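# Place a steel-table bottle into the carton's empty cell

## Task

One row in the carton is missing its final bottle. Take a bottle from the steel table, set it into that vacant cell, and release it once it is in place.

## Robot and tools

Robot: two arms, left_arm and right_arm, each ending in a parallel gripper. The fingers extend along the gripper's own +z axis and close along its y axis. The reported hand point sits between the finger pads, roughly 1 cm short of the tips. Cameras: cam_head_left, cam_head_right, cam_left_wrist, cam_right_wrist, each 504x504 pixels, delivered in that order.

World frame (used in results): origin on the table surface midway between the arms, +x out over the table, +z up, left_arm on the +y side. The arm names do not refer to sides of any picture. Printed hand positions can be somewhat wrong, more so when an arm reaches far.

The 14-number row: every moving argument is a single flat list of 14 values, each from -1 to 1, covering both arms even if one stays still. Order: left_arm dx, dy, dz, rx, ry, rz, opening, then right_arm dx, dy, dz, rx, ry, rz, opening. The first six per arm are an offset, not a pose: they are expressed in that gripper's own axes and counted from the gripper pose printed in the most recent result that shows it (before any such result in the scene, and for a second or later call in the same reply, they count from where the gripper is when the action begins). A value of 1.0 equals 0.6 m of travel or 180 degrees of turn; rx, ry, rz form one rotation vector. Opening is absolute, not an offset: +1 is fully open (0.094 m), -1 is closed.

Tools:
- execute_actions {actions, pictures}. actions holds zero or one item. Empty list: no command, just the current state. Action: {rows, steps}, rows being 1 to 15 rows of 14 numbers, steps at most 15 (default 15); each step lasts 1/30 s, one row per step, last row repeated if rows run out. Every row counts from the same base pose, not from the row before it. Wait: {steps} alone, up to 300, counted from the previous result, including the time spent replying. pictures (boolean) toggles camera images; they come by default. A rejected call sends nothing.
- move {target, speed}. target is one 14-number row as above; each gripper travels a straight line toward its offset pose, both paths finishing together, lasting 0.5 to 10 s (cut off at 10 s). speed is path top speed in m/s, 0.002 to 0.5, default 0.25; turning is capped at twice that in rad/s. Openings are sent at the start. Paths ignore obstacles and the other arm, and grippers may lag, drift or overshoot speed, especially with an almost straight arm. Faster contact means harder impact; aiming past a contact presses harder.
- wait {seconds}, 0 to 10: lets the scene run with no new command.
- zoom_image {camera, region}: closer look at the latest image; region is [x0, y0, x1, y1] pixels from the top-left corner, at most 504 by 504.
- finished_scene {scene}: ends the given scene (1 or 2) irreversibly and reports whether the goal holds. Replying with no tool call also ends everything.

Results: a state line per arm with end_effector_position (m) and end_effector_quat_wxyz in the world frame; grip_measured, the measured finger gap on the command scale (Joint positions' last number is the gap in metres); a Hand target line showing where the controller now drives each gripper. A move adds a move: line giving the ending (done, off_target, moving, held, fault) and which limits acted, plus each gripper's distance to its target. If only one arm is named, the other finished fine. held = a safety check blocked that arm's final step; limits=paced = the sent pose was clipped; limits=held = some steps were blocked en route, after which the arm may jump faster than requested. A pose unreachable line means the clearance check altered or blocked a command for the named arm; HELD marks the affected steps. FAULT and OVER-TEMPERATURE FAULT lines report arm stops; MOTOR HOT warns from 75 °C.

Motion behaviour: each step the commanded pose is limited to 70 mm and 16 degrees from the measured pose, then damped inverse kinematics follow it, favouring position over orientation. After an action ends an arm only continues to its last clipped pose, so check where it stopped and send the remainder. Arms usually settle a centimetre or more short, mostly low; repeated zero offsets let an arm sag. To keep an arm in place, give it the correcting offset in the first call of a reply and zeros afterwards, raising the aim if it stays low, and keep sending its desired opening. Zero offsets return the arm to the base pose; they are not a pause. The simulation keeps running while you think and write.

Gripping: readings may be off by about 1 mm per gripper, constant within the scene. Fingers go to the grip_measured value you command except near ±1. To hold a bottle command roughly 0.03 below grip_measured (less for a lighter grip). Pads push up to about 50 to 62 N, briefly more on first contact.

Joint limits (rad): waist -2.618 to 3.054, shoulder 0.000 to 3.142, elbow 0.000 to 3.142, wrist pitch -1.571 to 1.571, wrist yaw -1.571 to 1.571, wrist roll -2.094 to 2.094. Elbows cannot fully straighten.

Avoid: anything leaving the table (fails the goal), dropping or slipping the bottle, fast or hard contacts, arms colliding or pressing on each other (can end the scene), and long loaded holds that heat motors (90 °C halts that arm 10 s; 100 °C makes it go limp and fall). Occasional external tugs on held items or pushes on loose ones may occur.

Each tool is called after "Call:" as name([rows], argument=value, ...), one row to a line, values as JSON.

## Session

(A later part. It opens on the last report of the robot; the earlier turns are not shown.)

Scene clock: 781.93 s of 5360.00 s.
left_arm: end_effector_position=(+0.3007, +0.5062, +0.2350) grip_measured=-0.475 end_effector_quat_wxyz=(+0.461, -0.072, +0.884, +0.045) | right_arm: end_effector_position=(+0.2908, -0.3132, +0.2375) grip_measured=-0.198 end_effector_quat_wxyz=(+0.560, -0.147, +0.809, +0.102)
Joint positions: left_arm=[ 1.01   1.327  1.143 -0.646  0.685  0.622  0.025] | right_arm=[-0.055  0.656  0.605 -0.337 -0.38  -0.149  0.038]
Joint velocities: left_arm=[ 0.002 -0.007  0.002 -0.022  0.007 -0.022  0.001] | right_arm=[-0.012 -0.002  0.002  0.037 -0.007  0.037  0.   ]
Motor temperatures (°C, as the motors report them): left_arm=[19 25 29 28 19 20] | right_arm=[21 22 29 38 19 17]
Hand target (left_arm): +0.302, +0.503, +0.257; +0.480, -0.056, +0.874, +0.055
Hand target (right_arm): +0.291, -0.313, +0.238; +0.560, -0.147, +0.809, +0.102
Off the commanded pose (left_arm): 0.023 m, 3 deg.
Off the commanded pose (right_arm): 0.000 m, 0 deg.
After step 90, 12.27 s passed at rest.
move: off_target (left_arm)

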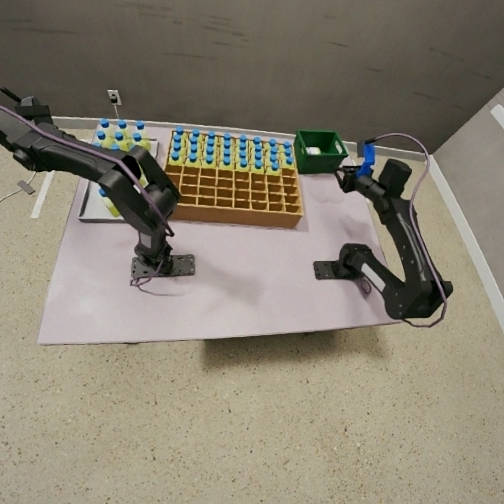

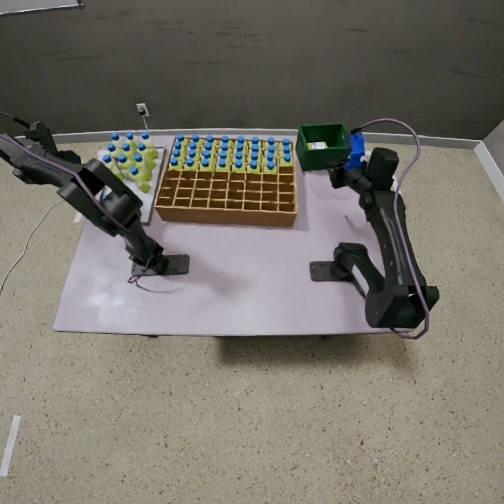

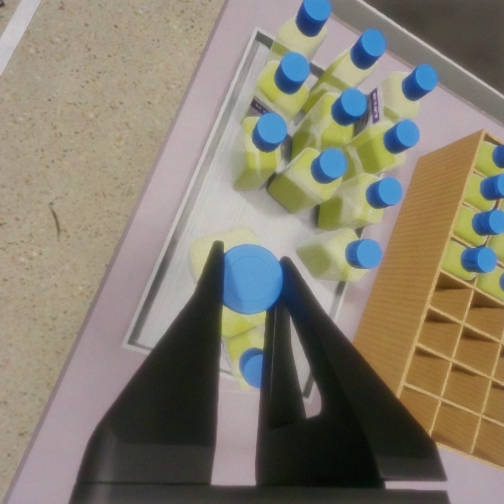

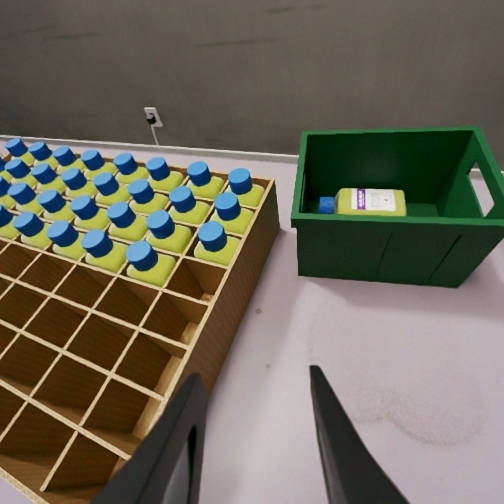

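Call:
move(target=[-0.068,-0.0038,-0.0485,-0.0004,-0.0148,0.0109,-0.51,0,0,0,0,0,0,-0.2], speed=0.07)

Scene clock: 815.23 s of 5360.00 s.
left_arm: end_effector_position=(+0.2998, +0.5039, +0.2676) grip_measured=-0.475 end_effector_quat_wxyz=(+0.464, -0.068, +0.882, +0.049) | right_arm: end_effector_position=(+0.2908, -0.3132, +0.2375) grip_measured=-0.198 end_effector_quat_wxyz=(+0.560, -0.147, +0.809, +0.102)
Joint positions: left_arm=[ 1.01   1.327  1.267 -0.76   0.688  0.626  0.025] | right_arm=[-0.055  0.656  0.605 -0.337 -0.38  -0.149  0.038]
Joint velocities: left_arm=[-0.002 -0.002 -0.017  0.022  0.037 -0.007 -0.001] | right_arm=[ 0.017  0.007 -0.012  0.037 -0.022  0.007  0.   ]
Motor temperatures (°C, as the motors report them): left_arm=[19 25 29 27 19 20] | right_arm=[21 22 29 38 19 17]
Hand target (left_arm): +0.300, +0.503, +0.285; +0.480, -0.056, +0.874, +0.055
Hand target (right_arm): +0.291, -0.313, +0.238; +0.560, -0.147, +0.809, +0.102
Off the commanded pose (left_arm): 0.018 m, 3 deg.
Off the commanded pose (right_arm): 0.000 m, 0 deg.
After step 90, 29.10 s passed at rest.
move: off_target (left_arm)

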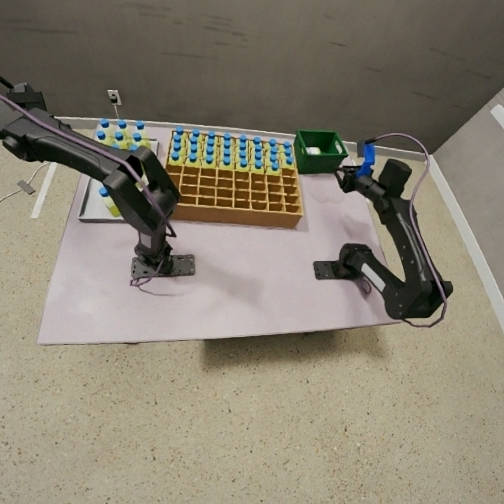

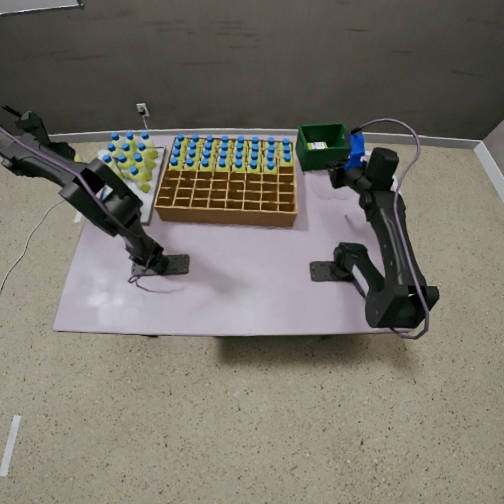

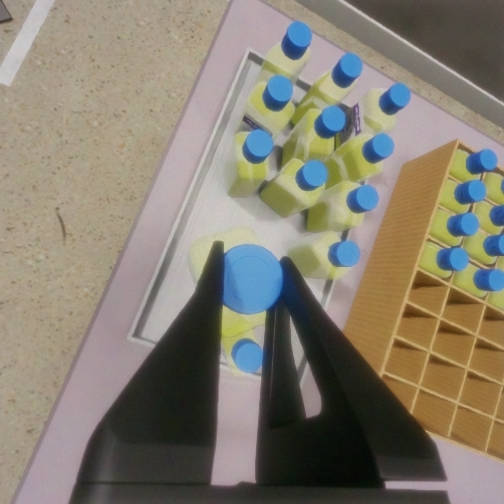

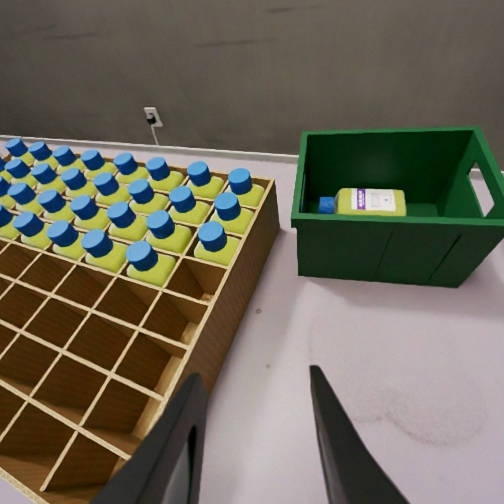

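Call:
move(target=[0.072,-0.9688,-0.086,0.1677,-0.0184,0.1171,-0.51,0,0,0,0,0,0,-0.2], speed=0.12)

Scene clock: 851.60 s of 5360.00 s.
left_arm: end_effector_position=(+0.3145, -0.0743, +0.2160) grip_measured=-0.475 end_effector_quat_wxyz=(+0.450, +0.238, +0.858, -0.070) | right_arm: end_effector_position=(+0.2908, -0.3132, +0.2375) grip_measured=-0.198 end_effector_quat_wxyz=(+0.560, -0.147, +0.809, +0.102)
Joint positions: left_arm=[-1.118  1.52   1.22  -0.434 -0.508 -0.298  0.025] | right_arm=[-0.055  0.656  0.605 -0.337 -0.38  -0.149  0.038]
Joint velocities: left_arm=[-0.007 -0.012  0.007  0.037 -0.066  0.007 -0.002] | right_arm=[ 0.007  0.012  0.002  0.022 -0.022  0.007  0.001]
Motor temperatures (°C, as the motors report them): left_arm=[19 25 29 28 20 20] | right_arm=[21 22 29 38 19 17]
Hand target (left_arm): +0.319, -0.082, +0.238; +0.475, +0.223, +0.847, -0.084
Hand target (right_arm): +0.291, -0.313, +0.238; +0.560, -0.147, +0.809, +0.102
Off the commanded pose (left_arm): 0.036 m, 5 deg.
Off the commanded pose (right_arm): 0.000 m, 0 deg.
After step 90, 28.13 s passed at rest.
move: off_target (left_arm)

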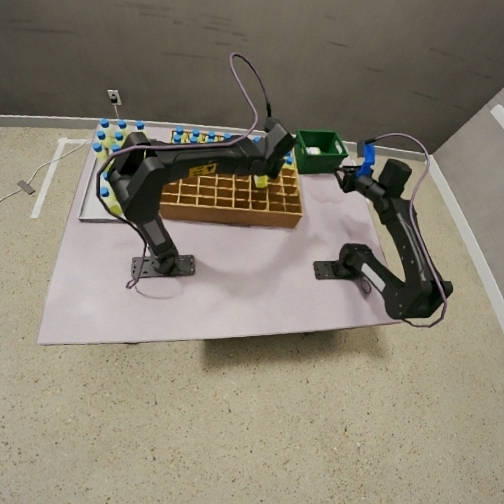

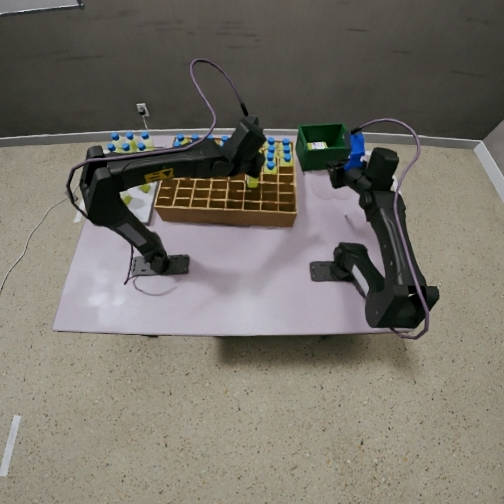

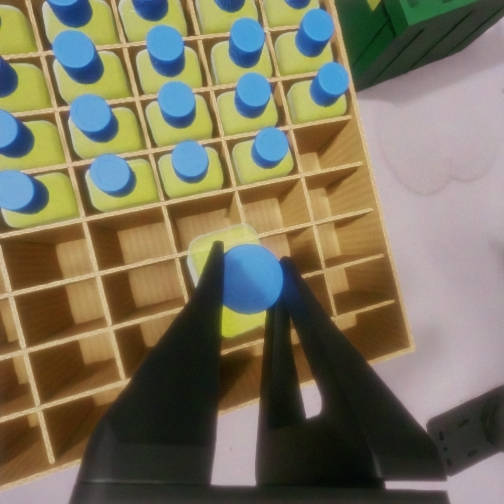

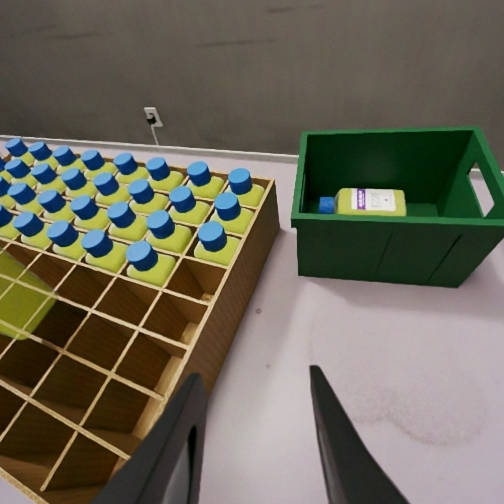

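Call:
zoom_image(camera="cam_left_wrist", region=[130, 130, 380, 380])

Call:
zoom_image(camera="cam_right_wrist", region=[0, 180, 250, 430])

Region (130, 130, 380, 380) of cam_left_wrist's 504x504 image, scaled by 2.016, with more detail than that image has.

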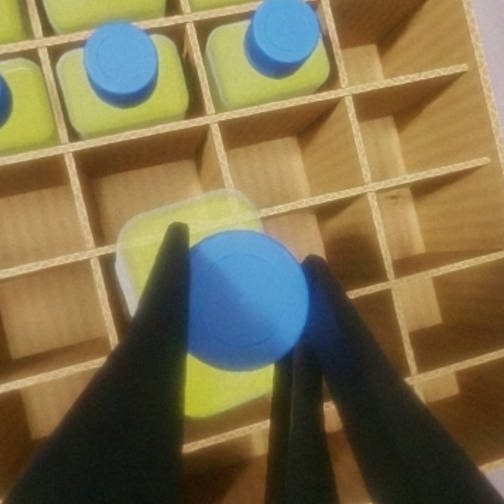

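Region (0, 180, 250, 430) of cam_right_wrist's 504x504 image, scaled by 2.016, with more detail than that image has.

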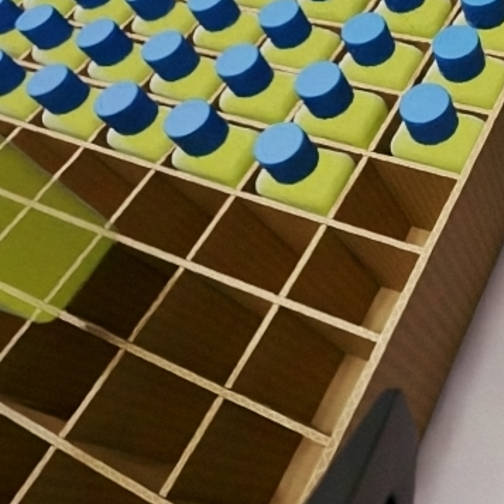

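Call:
move(target=[0.102,-0.1622,-0.2917,0.3834,-0.0484,0.2431,-0.51,0,0,0,0,0,0,-0.2], speed=0.1)

Scene clock: 979.17 s of 5360.00 s.
left_arm: end_effector_position=(+0.1142, -0.0744, +0.2450) grip_measured=-0.475 end_effector_quat_wxyz=(+0.278, +0.722, +0.513, -0.372) | right_arm: end_effector_position=(+0.2908, -0.3132, +0.2375) grip_measured=-0.198 end_effector_quat_wxyz=(+0.560, -0.147, +0.809, +0.102)
Joint positions: left_arm=[-1.041  1.232  1.115 -0.716  0.694  0.637  0.025] | right_arm=[-0.055  0.656  0.605 -0.337 -0.38  -0.149  0.038]
Joint velocities: left_arm=[ 0.012 -0.012  0.007 -0.037  0.007 -0.022 -0.   ] | right_arm=[-0.007 -0.002 -0.007 -0.125 -0.022  0.007 -0.001]
Motor temperatures (°C, as the motors report them): left_arm=[19 26 30 30 19 20] | right_arm=[21 22 29 38 19 17]
Hand target (left_arm): +0.111, -0.078, +0.258; +0.284, +0.724, +0.497, -0.384
Hand target (right_arm): +0.291, -0.313, +0.238; +0.560, -0.147, +0.809, +0.102
Off the commanded pose (left_arm): 0.017 m, 3 deg.
Off the commanded pose (right_arm): 0.000 m, 0 deg.
After step 90, 117.00 s passed at rest.
move: off_target (left_arm)

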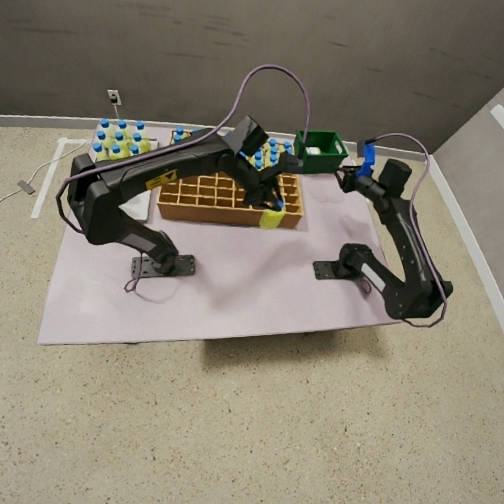

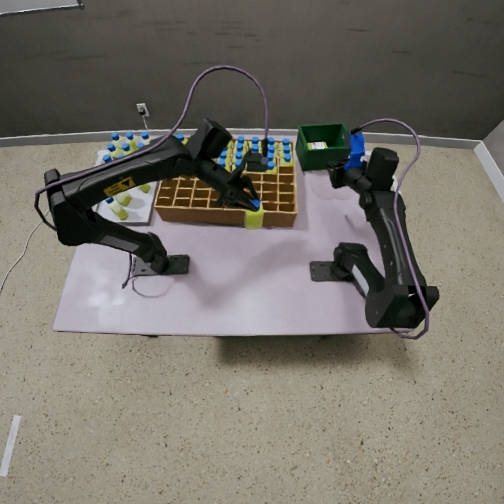

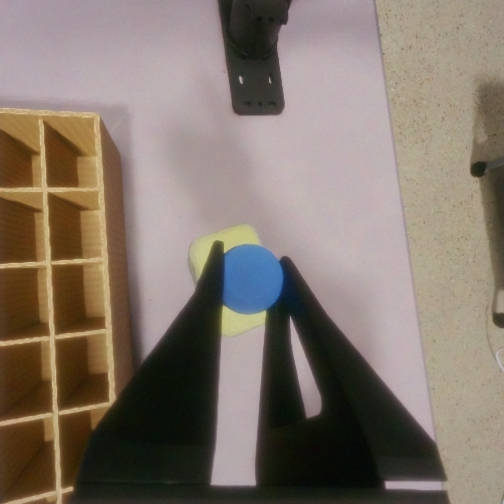

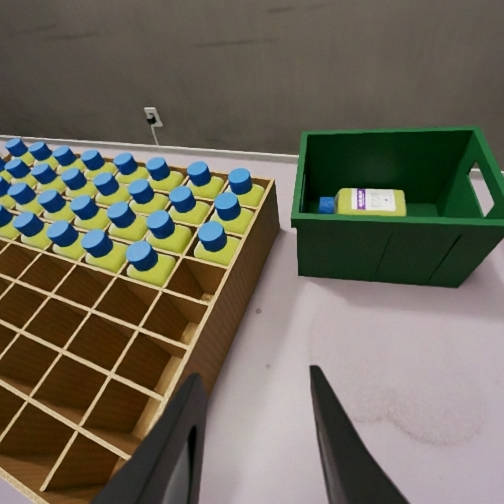

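Call:
move(target=[0.1552,-0.0213,0.1209,0.0025,-0.0139,0.0103,-0.51,0,0,0,0,0,0,-0.2], speed=0.06)

Scene clock: 1004.27 s of 5360.00 s.
left_arm: end_effector_position=(+0.1068, -0.0738, +0.1251) grip_measured=-0.475 end_effector_quat_wxyz=(+0.289, +0.722, +0.505, -0.374) | right_arm: end_effector_position=(+0.2908, -0.3132, +0.2375) grip_measured=-0.198 end_effector_quat_wxyz=(+0.560, -0.147, +0.809, +0.102)
Joint positions: left_arm=[-1.064  1.266  0.632 -0.158  0.682  0.616  0.025] | right_arm=[-0.055  0.656  0.605 -0.337 -0.38  -0.149  0.038]
Joint velocities: left_arm=[-0.022  0.007 -0.012 -0.051 -0.051  0.022  0.001] | right_arm=[-0.017 -0.007  0.002  0.022 -0.022  0.007 -0.   ]
Motor temperatures (°C, as the motors report them): left_arm=[19 25 30 29 20 20] | right_arm=[21 22 29 38 19 17]
Hand target (left_arm): +0.102, -0.077, +0.127; +0.292, +0.723, +0.493, -0.385
Hand target (right_arm): +0.291, -0.313, +0.238; +0.560, -0.147, +0.809, +0.102
Off the commanded pose (left_arm): 0.006 m, 2 deg.
Off the commanded pose (right_arm): 0.000 m, 0 deg.
After step 90, 19.57 s passed at rest.
move: done

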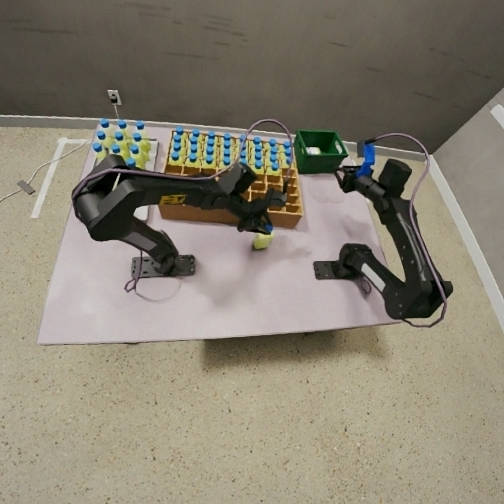

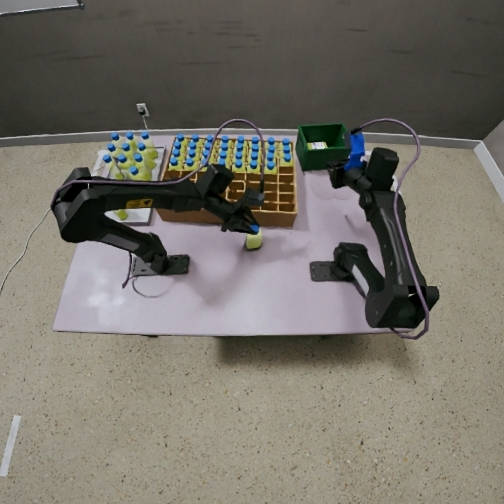

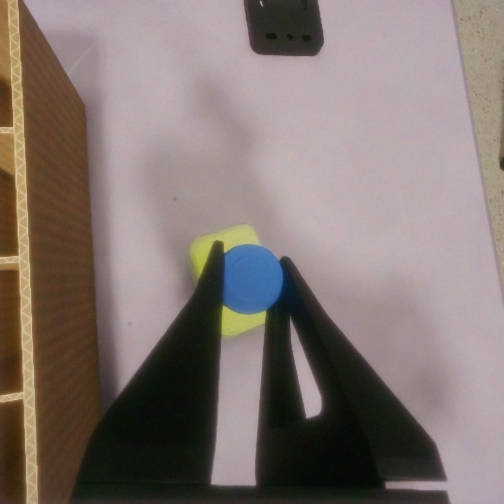

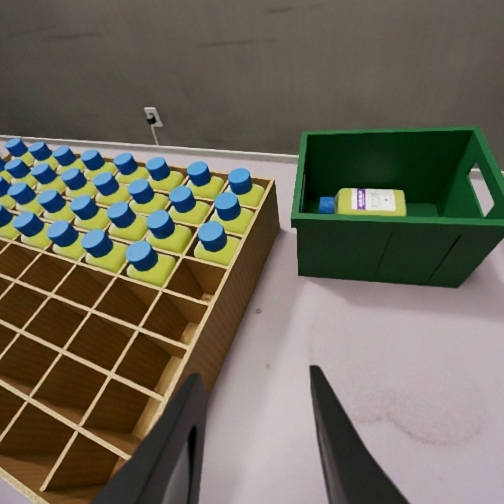

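Call:
execute_actions([
  {"rows": [[0.003,0,0.002,0,0,0,-0.51,0,0,0,0,0,0,-0.2],[0.005,-0.0003,0.0035,0,0,0,-0.51,0,0,0,0,0,0,-0.2],[0.008,-0.0004,0.005,0,0,0,-0.51,0,0,0,0,0,0,-0.2],[0.010,-0.0005,0.007,0,0,0,-0.51,0,0,0,0,0,0,-0.2],[0.012,-0.0006,0.008,0,0,0,-0.51,0,0,0,0,0,0,-0.2],[0.014,-0.0007,0.0092,0,0,0,-0.51,0,0,0,0,0,0,-0.2]], "steps": 15},
])

Scene clock: 1013.00 s of 5360.00 s.
left_arm: end_effector_position=(+0.1070, -0.0708, +0.1132) grip_measured=-0.475 end_effector_quat_wxyz=(+0.281, +0.722, +0.513, -0.368) | right_arm: end_effector_position=(+0.2908, -0.3132, +0.2375) grip_measured=-0.198 end_effector_quat_wxyz=(+0.560, -0.147, +0.809, +0.102)
Joint positions: left_arm=[-1.064  1.281  0.609 -0.142  0.67   0.616  0.025] | right_arm=[-0.055  0.656  0.605 -0.337 -0.38  -0.149  0.038]
Joint velocities: left_arm=[-0.002 -0.002  0.007  0.022  0.022  0.022  0.001] | right_arm=[-0.002  0.002 -0.007  0.037  0.022 -0.007 -0.001]
Motor temperatures (°C, as the motors report them): left_arm=[19 25 30 29 20 20] | right_arm=[21 22 29 38 19 17]
Hand target (left_arm): +0.107, -0.074, +0.115; +0.289, +0.722, +0.505, -0.374
Hand target (right_arm): +0.291, -0.313, +0.238; +0.560, -0.147, +0.809, +0.102
Off the commanded pose (left_arm): 0.003 m, 1 deg.
Off the commanded pose (right_arm): 0.000 m, 0 deg.
Steps of this call (steps 1 to 90: nothing new was sent; then 5.23 s passed at rest; steps 91 to 105: all 15 steps of this action). Readings (end_effector_position):
91: left_arm (+0.1071, -0.0740, +0.1252) | right_arm (+0.2908, -0.3132, +0.2375)
92: left_arm (+0.1075, -0.0740, +0.1251) | right_arm (+0.2908, -0.3132, +0.2375)
94: left_arm (+0.1079, -0.0739, +0.1245) | right_arm (+0.2908, -0.3132, +0.2375)
98: left_arm (+0.1074, -0.0723, +0.1187) | right_arm (+0.2908, -0.3132, +0.2375)
105: the state above

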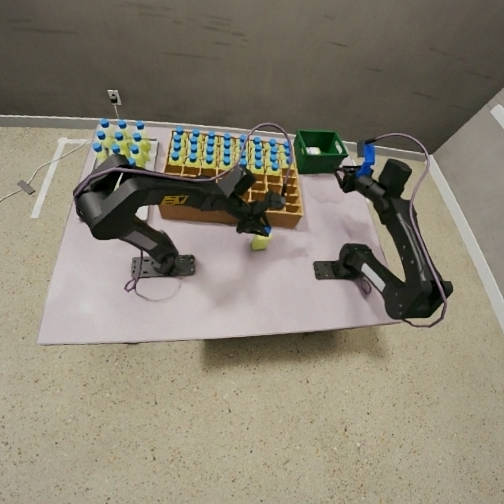

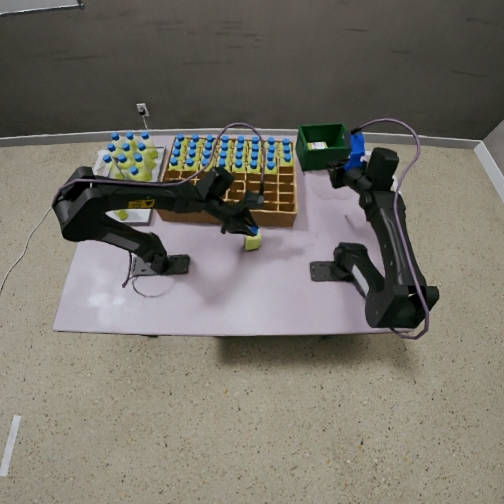

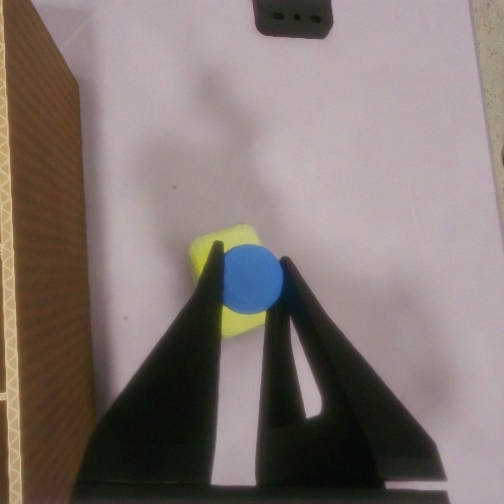

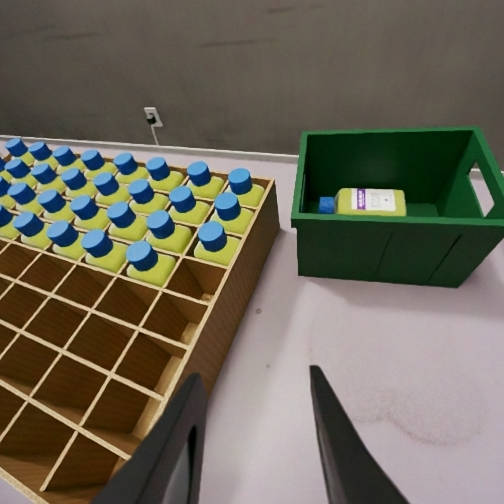

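Call:
execute_actions([
  {"rows": [[0.002,0,0.0014,0,0,0,-0.51,0,0,0,0,0,0,-0.2],[0.004,0,0.0028,0,0,0,-0.51,0,0,0,0,0,0,-0.2],[0.006,-0.0003,0.004,0,0,0,-0.51,0,0,0,0,0,0,-0.2],[0.008,-0.0004,0.0055,0,0,0,-0.51,0,0,0,0,0,0,-0.2],[0.0097,-0.0005,0.0065,0,0,0,-0.51,0,0,0,0,0,0,-0.2]], "steps": 15},
])

Scene clock: 1019.73 s of 5360.00 s.
left_arm: end_effector_position=(+0.1077, -0.0689, +0.1087) grip_measured=-0.475 end_effector_quat_wxyz=(+0.281, +0.722, +0.517, -0.363) | right_arm: end_effector_position=(+0.2908, -0.3132, +0.2375) grip_measured=-0.198 end_effector_quat_wxyz=(+0.560, -0.147, +0.809, +0.102)
Joint positions: left_arm=[-1.064  1.281  0.597 -0.135  0.658  0.616  0.025] | right_arm=[-0.055  0.656  0.605 -0.337 -0.38  -0.149  0.038]
Joint velocities: left_arm=[ 0.007 -0.007  0.022 -0.007 -0.037  0.007 -0.001] | right_arm=[ 0.007  0.002  0.012 -0.022  0.037 -0.007 -0.001]
Motor temperatures (°C, as the motors report them): left_arm=[19 25 29 30 20 20] | right_arm=[21 22 29 38 19 17]
Hand target (left_arm): +0.107, -0.071, +0.106; +0.281, +0.722, +0.513, -0.368
Hand target (right_arm): +0.291, -0.313, +0.238; +0.560, -0.147, +0.809, +0.102
Off the commanded pose (left_arm): 0.003 m, 1 deg.
Off the commanded pose (right_arm): 0.000 m, 0 deg.
Steps of this call (steps 1 to 90: nothing new was sent; then 3.23 s passed at rest; steps 91 to 105: all 15 steps of this action). Readings (end_effector_position):
91: left_arm (+0.1074, -0.0712, +0.1135) | right_arm (+0.2908, -0.3132, +0.2375)
92: left_arm (+0.1078, -0.0711, +0.1133) | right_arm (+0.2908, -0.3132, +0.2375)
94: left_arm (+0.1083, -0.0711, +0.1131) | right_arm (+0.2908, -0.3132, +0.2375)
98: left_arm (+0.1081, -0.0699, +0.1105) | right_arm (+0.2908, -0.3132, +0.2375)
105: the state above

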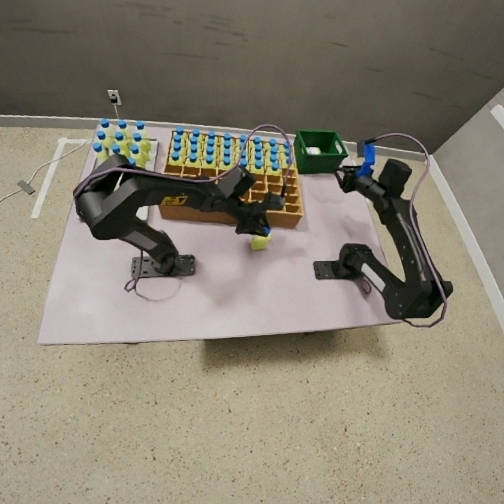

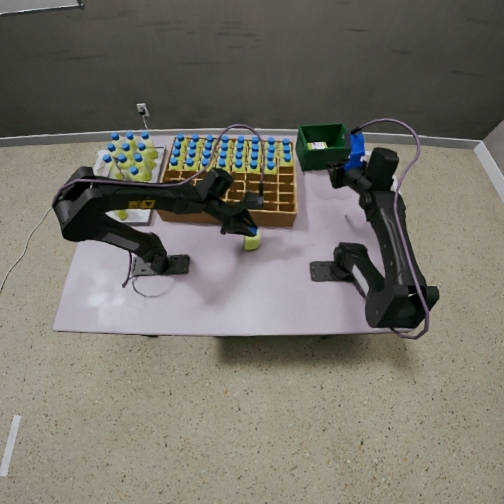

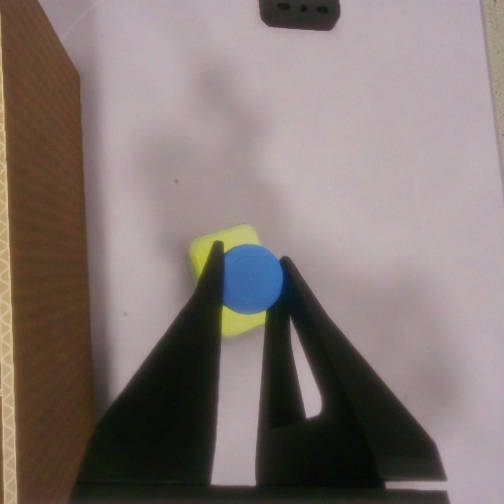

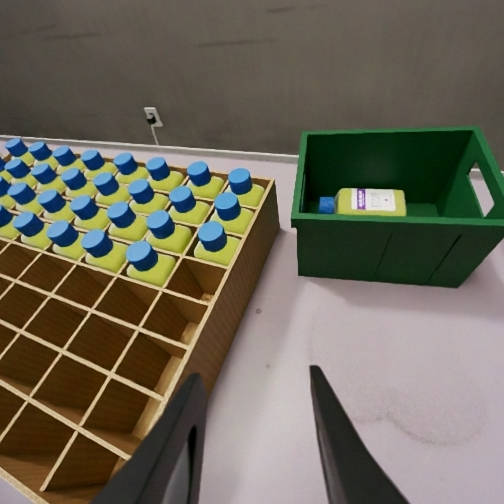

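Call:
execute_actions([
  {"rows": [[0.002,0,0.0014,0,0,0,-0.51,0,0,0,0,0,0,-0.2],[0.004,0,0.0028,0,0,0,-0.51,0,0,0,0,0,0,-0.2],[0.006,-0.0003,0.004,0,0,0,-0.51,0,0,0,0,0,0,-0.2],[0.008,-0.0004,0.0055,0,0,0,-0.51,0,0,0,0,0,0,-0.2],[0.0097,-0.0005,0.0065,0,0,0,-0.51,0,0,0,0,0,0,-0.2]], "steps": 15},
])

Scene clock: 1027.17 s of 5360.00 s.
left_arm: end_effector_position=(+0.1083, -0.0667, +0.1040) grip_measured=-0.475 end_effector_quat_wxyz=(+0.279, +0.722, +0.522, -0.358) | right_arm: end_effector_position=(+0.2908, -0.3132, +0.2375) grip_measured=-0.198 end_effector_quat_wxyz=(+0.560, -0.147, +0.809, +0.102)
Joint positions: left_arm=[-1.064  1.281  0.584 -0.13   0.646  0.616  0.025] | right_arm=[-0.055  0.656  0.605 -0.337 -0.38  -0.149  0.038]
Joint velocities: left_arm=[-0.017  0.012 -0.012 -0.007  0.051  0.007 -0.001] | right_arm=[-0.007  0.002  0.007  0.007  0.037 -0.022 -0.   ]
Motor temperatures (°C, as the motors report them): left_arm=[19 25 29 30 20 20] | right_arm=[21 22 29 38 19 17]
Hand target (left_arm): +0.108, -0.068, +0.102; +0.280, +0.722, +0.517, -0.363
Hand target (right_arm): +0.291, -0.313, +0.238; +0.560, -0.147, +0.809, +0.102
Off the commanded pose (left_arm): 0.003 m, 1 deg.
Off the commanded pose (right_arm): 0.000 m, 0 deg.
Steps of this call (steps 1 to 90: nothing new was sent; then 3.93 s passed at rest; steps 91 to 105: all 15 steps of this action). Readings (end_effector_position):
91: left_arm (+0.1080, -0.0688, +0.1085) | right_arm (+0.2908, -0.3132, +0.2375)
92: left_arm (+0.1083, -0.0688, +0.1084) | right_arm (+0.2908, -0.3132, +0.2375)
94: left_arm (+0.1088, -0.0688, +0.1081) | right_arm (+0.2908, -0.3132, +0.2375)
98: left_arm (+0.1086, -0.0677, +0.1058) | right_arm (+0.2908, -0.3132, +0.2375)
105: the state above

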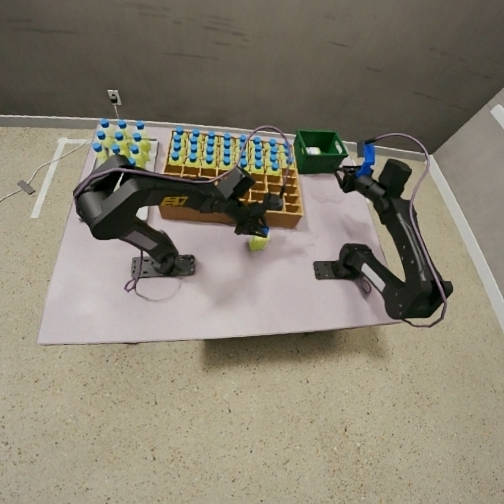

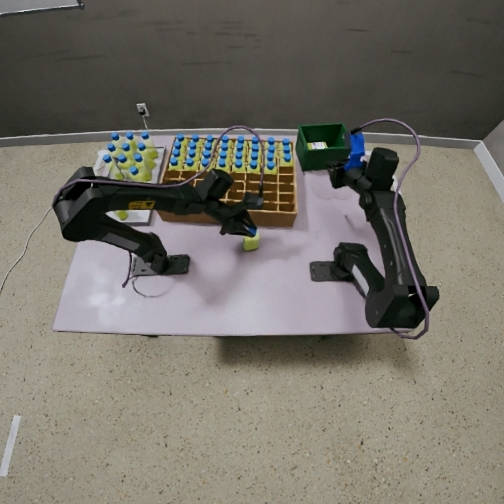

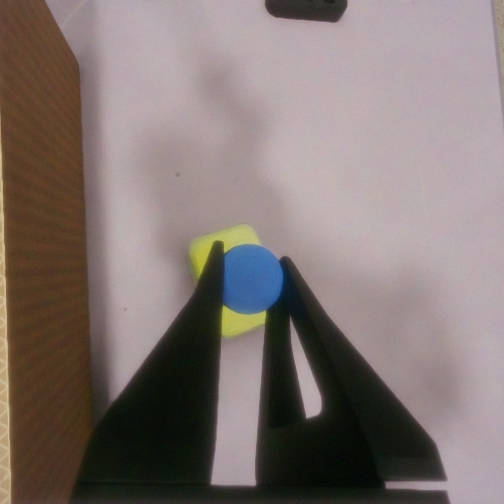

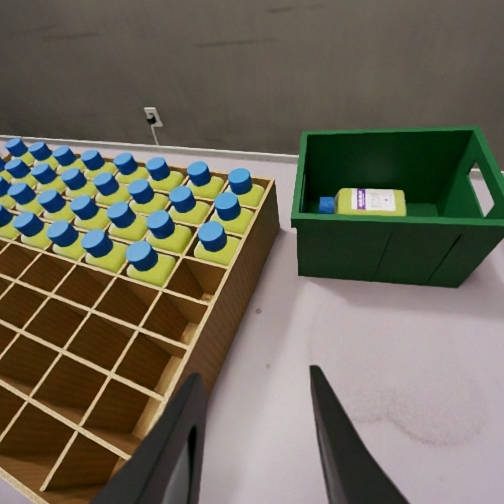

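Call:
zoom_image(camera="cam_head_left", region=[220, 200, 300, 280])

Region (220, 200, 300, 280) of cam_head_left's 504x504 image, scaled by 6.300, with more detail than that image has.

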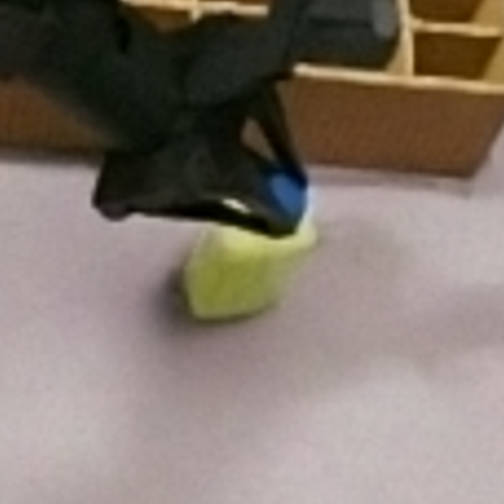

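Call:
execute_actions([
  {"rows": [[0.001,0,0.001,0.003,-0.006,0.003,-0.51,0,0,0,0,0,0,-0.2],[0.002,0,0.002,0.006,-0.012,0.007,-0.51,0,0,0,0,0,0,-0.2],[0.004,0,0.003,0.0096,-0.0217,0.0116,-0.51,0,0,0,0,0,0,-0.2],[0.006,0,0.004,0.0096,-0.0217,0.0116,-0.51,0,0,0,0,0,0,-0.2]], "steps": 15},
])

Scene clock: 1043.07 s of 5360.00 s.
left_arm: end_effector_position=(+0.1096, -0.0672, +0.1016) grip_measured=-0.475 end_effector_quat_wxyz=(+0.292, +0.724, +0.500, -0.376) | right_arm: end_effector_position=(+0.2908, -0.3132, +0.2375) grip_measured=-0.198 end_effector_quat_wxyz=(+0.560, -0.147, +0.809, +0.102)
Joint positions: left_arm=[-1.033  1.305  0.554 -0.055  0.71   0.653  0.025] | right_arm=[-0.055  0.656  0.605 -0.337 -0.38  -0.149  0.038]
Joint velocities: left_arm=[-0.022 -0.002  0.002 -0.007  0.037 -0.007 -0.001] | right_arm=[ 0.002 -0.002  0.007 -0.007  0.051  0.051  0.001]
Motor temperatures (°C, as the motors report them): left_arm=[19 25 28 30 20 20] | right_arm=[21 22 29 38 19 17]
Hand target (left_arm): +0.108, -0.067, +0.100; +0.292, +0.723, +0.493, -0.386
Hand target (right_arm): +0.291, -0.313, +0.238; +0.560, -0.147, +0.809, +0.102
Off the commanded pose (left_arm): 0.002 m, 1 deg.
Off the commanded pose (right_arm): 0.000 m, 0 deg.
Steps of this call (steps 1 to 90: nothing new was sent; then 12.40 s passed at rest; steps 91 to 105: all 15 steps of this action). Readings (end_effector_position):
91: left_arm (+0.1083, -0.0667, +0.1040) | right_arm (+0.2908, -0.3132, +0.2375)
92: left_arm (+0.1083, -0.0666, +0.1041) | right_arm (+0.2908, -0.3132, +0.2375)
94: left_arm (+0.1094, -0.0661, +0.1033) | right_arm (+0.2908, -0.3132, +0.2375)
98: left_arm (+0.1108, -0.0663, +0.1016) | right_arm (+0.2908, -0.3132, +0.2375)
105: the state above

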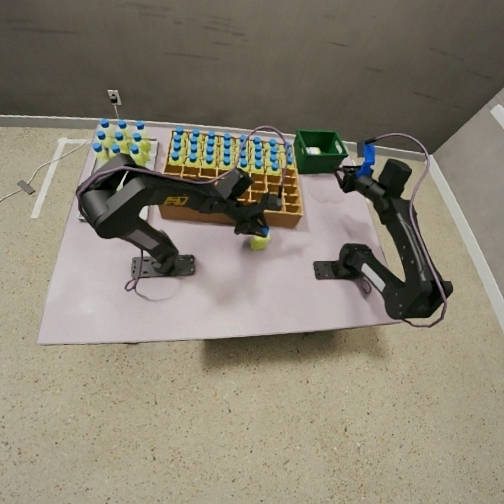

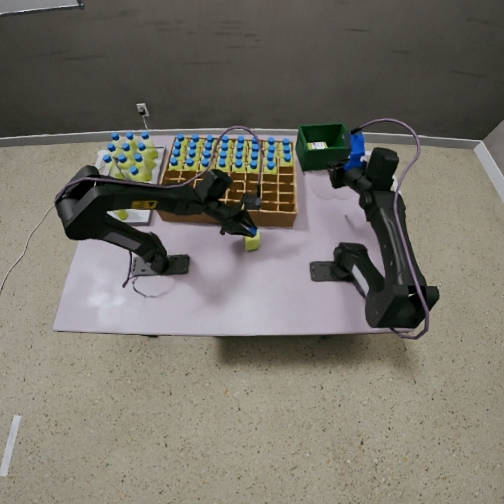

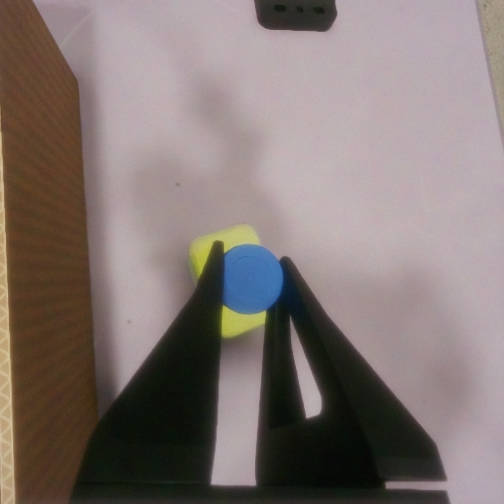

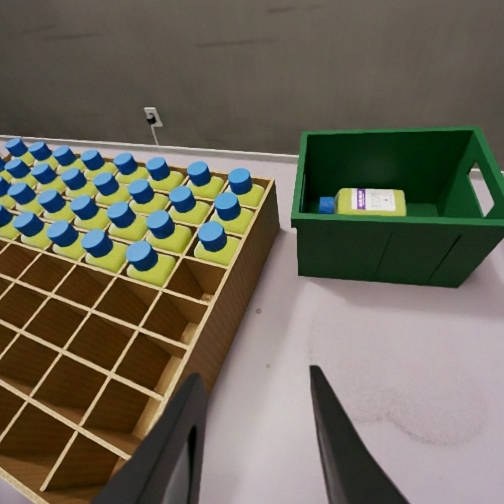

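Call:
execute_actions([
  {"rows": [[0.002,0,0.0015,0,0,0,-0.51,0,0,0,0,0,0,-0.2],[0.004,0,0.003,0,0,0,-0.51,0,0,0,0,0,0,-0.2],[0.006,0,0.004,0,0,0,-0.51,0,0,0,0,0,0,-0.2],[0.0075,0,0.005,0,0,0,-0.51,0,0,0,0,0,0,-0.2]], "steps": 15},
])

Scene clock: 1048.57 s of 5360.00 s.
left_arm: end_effector_position=(+0.1107, -0.0676, +0.1014) grip_measured=-0.475 end_effector_quat_wxyz=(+0.294, +0.724, +0.499, -0.374) | right_arm: end_effector_position=(+0.2908, -0.3132, +0.2375) grip_measured=-0.198 end_effector_quat_wxyz=(+0.560, -0.147, +0.809, +0.102)
Joint positions: left_arm=[-1.033  1.306  0.553 -0.05   0.706  0.655  0.025] | right_arm=[-0.055  0.656  0.605 -0.337 -0.38  -0.149  0.038]
Joint velocities: left_arm=[-0.002  0.007 -0.017 -0.051  0.037 -0.022  0.001] | right_arm=[ 0.002 -0.007 -0.007  0.081 -0.066  0.007 -0.   ]
Motor temperatures (°C, as the motors report them): left_arm=[19 25 28 30 20 20] | right_arm=[21 22 29 38 19 17]
Hand target (left_arm): +0.110, -0.067, +0.096; +0.291, +0.724, +0.500, -0.376
Hand target (right_arm): +0.291, -0.313, +0.238; +0.560, -0.147, +0.809, +0.102
Off the commanded pose (left_arm): 0.005 m, 0 deg.
Off the commanded pose (right_arm): 0.000 m, 0 deg.
Steps of this call (steps 1 to 90: nothing new was sent; then 2.00 s passed at rest; steps 91 to 105: all 15 steps of this action). Readings (end_effector_position):
91: left_arm (+0.1096, -0.0672, +0.1014) | right_arm (+0.2908, -0.3132, +0.2375)
92: left_arm (+0.1097, -0.0672, +0.1013) | right_arm (+0.2908, -0.3132, +0.2375)
94: left_arm (+0.1099, -0.0674, +0.1014) | right_arm (+0.2908, -0.3132, +0.2375)
98: left_arm (+0.1104, -0.0675, +0.1015) | right_arm (+0.2908, -0.3132, +0.2375)
105: the state above

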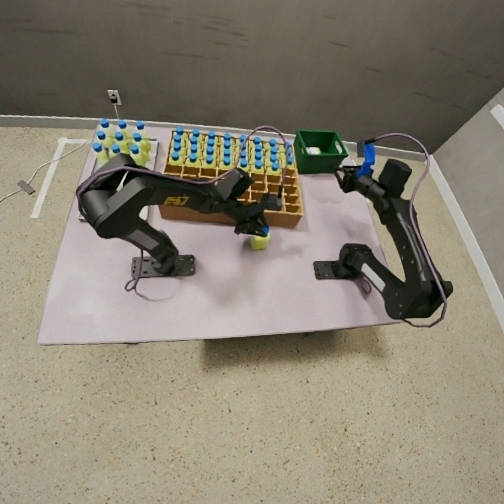

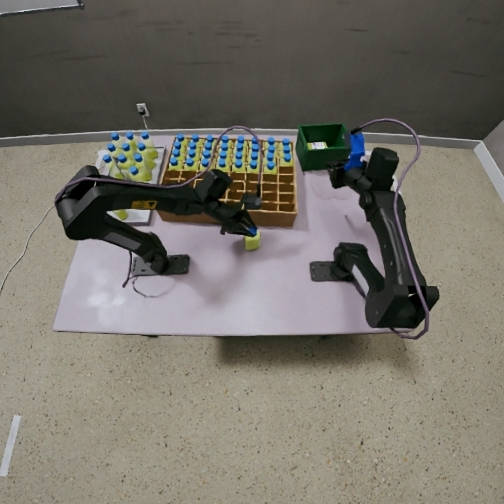

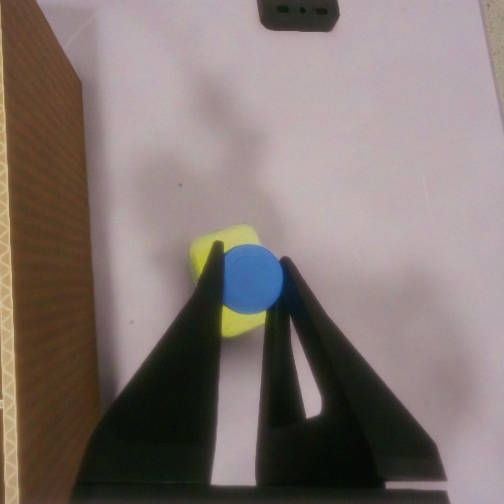

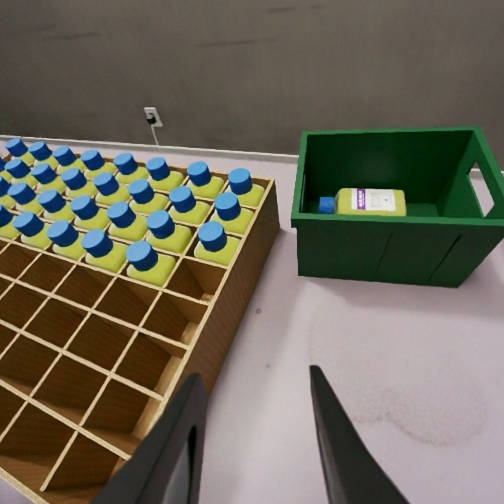

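Call:
execute_actions([
  {"rows": [[0,0,0,0,0,0,-0.47,0,0,0,0,0,0,-0.2],[0,0,0,0,0,0,-0.47,0,0,0,0,0,0,-0.2],[0,0,0,0,0,0,-0.44,0,0,0,0,0,0,-0.2],[0,0,0,0,0,0,-0.40,0,0,0,0,0,0,-0.2],[0,0,0,0,0,0,-0.35,0,0,0,0,0,0,-0.2],[0,0,0,0,0,0,-0.3,0,0,0,0,0,0,-0.2],[0,0,0,0,0,0,-0.2,0,0,0,0,0,0,-0.2],[0,0,0,0,0,0,-0.1,0,0,0,0,0,0,-0.2],[0,0,0,0,0,0,0.0,0,0,0,0,0,0,-0.2]], "steps": 15},
])

Scene clock: 1055.10 s of 5360.00 s.
left_arm: end_effector_position=(+0.1110, -0.0677, +0.1014) grip_measured=-0.002 end_effector_quat_wxyz=(+0.294, +0.724, +0.500, -0.373) | right_arm: end_effector_position=(+0.2908, -0.3132, +0.2375) grip_measured=-0.198 end_effector_quat_wxyz=(+0.560, -0.147, +0.809, +0.102)
Joint positions: left_arm=[-1.033  1.306  0.553 -0.05   0.704  0.655  0.047] | right_arm=[-0.055  0.656  0.605 -0.337 -0.38  -0.149  0.038]
Joint velocities: left_arm=[-0.007 -0.007 -0.002  0.037 -0.022  0.007 -0.   ] | right_arm=[-0.007  0.002  0.002  0.037  0.007  0.037 -0.001]
Motor temperatures (°C, as the motors report them): left_arm=[19 25 28 30 20 20] | right_arm=[21 22 29 38 19 17]
Hand target (left_arm): +0.111, -0.068, +0.101; +0.294, +0.724, +0.499, -0.374
Hand target (right_arm): +0.291, -0.313, +0.238; +0.560, -0.147, +0.809, +0.102
Off the commanded pose (left_arm): 0.000 m, 0 deg.
Off the commanded pose (right_arm): 0.000 m, 0 deg.
Steps of this call (steps 1 to 90: nothing new was sent; then 3.03 s passed at rest; steps 91 to 105: all 15 steps of this action). Readings (end_effector_position):
91: left_arm (+0.1108, -0.0677, +0.1014) | right_arm (+0.2908, -0.3132, +0.2375)
92: left_arm (+0.1109, -0.0677, +0.1014) | right_arm (+0.2908, -0.3132, +0.2375)
94: left_arm (+0.1109, -0.0677, +0.1014) | right_arm (+0.2908, -0.3132, +0.2375)
98: left_arm (+0.1110, -0.0677, +0.1014) | right_arm (+0.2908, -0.3132, +0.2375)
105: the state above

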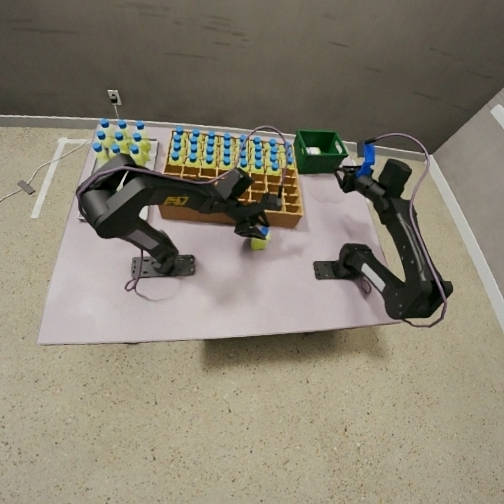

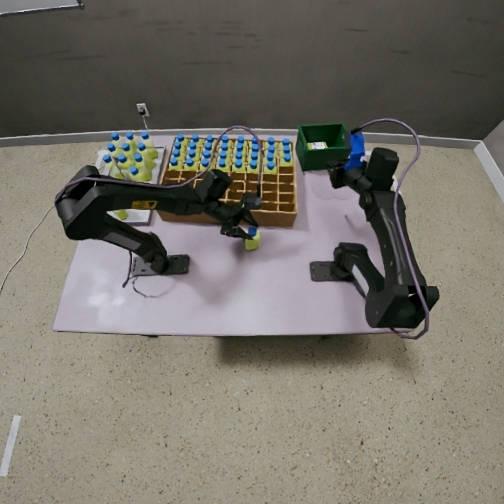

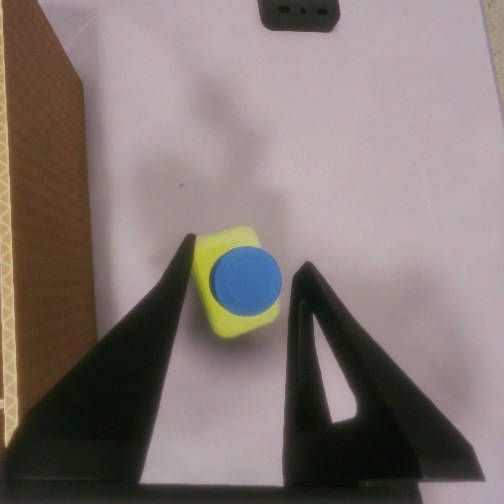

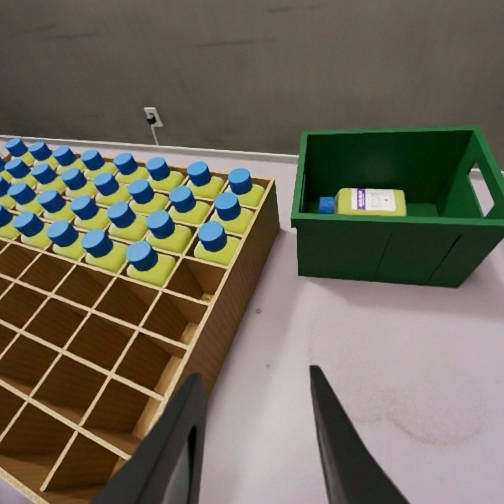

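Call:
zoom_image(camera="cam_left_wrist", region=[160, 190, 340, 370])

Region (160, 190, 340, 370) of cam_left_wrist's 504x504 image, scaled by 2.800, with more detail than that image has.

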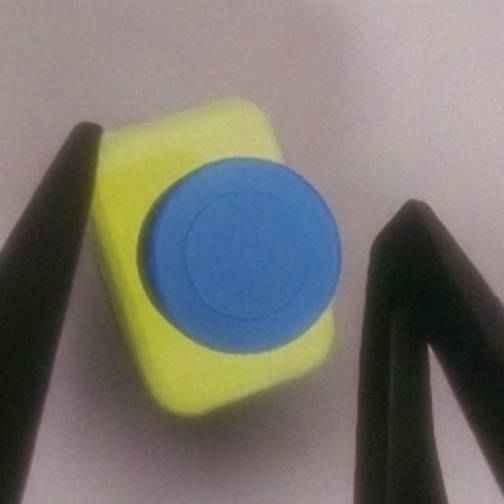

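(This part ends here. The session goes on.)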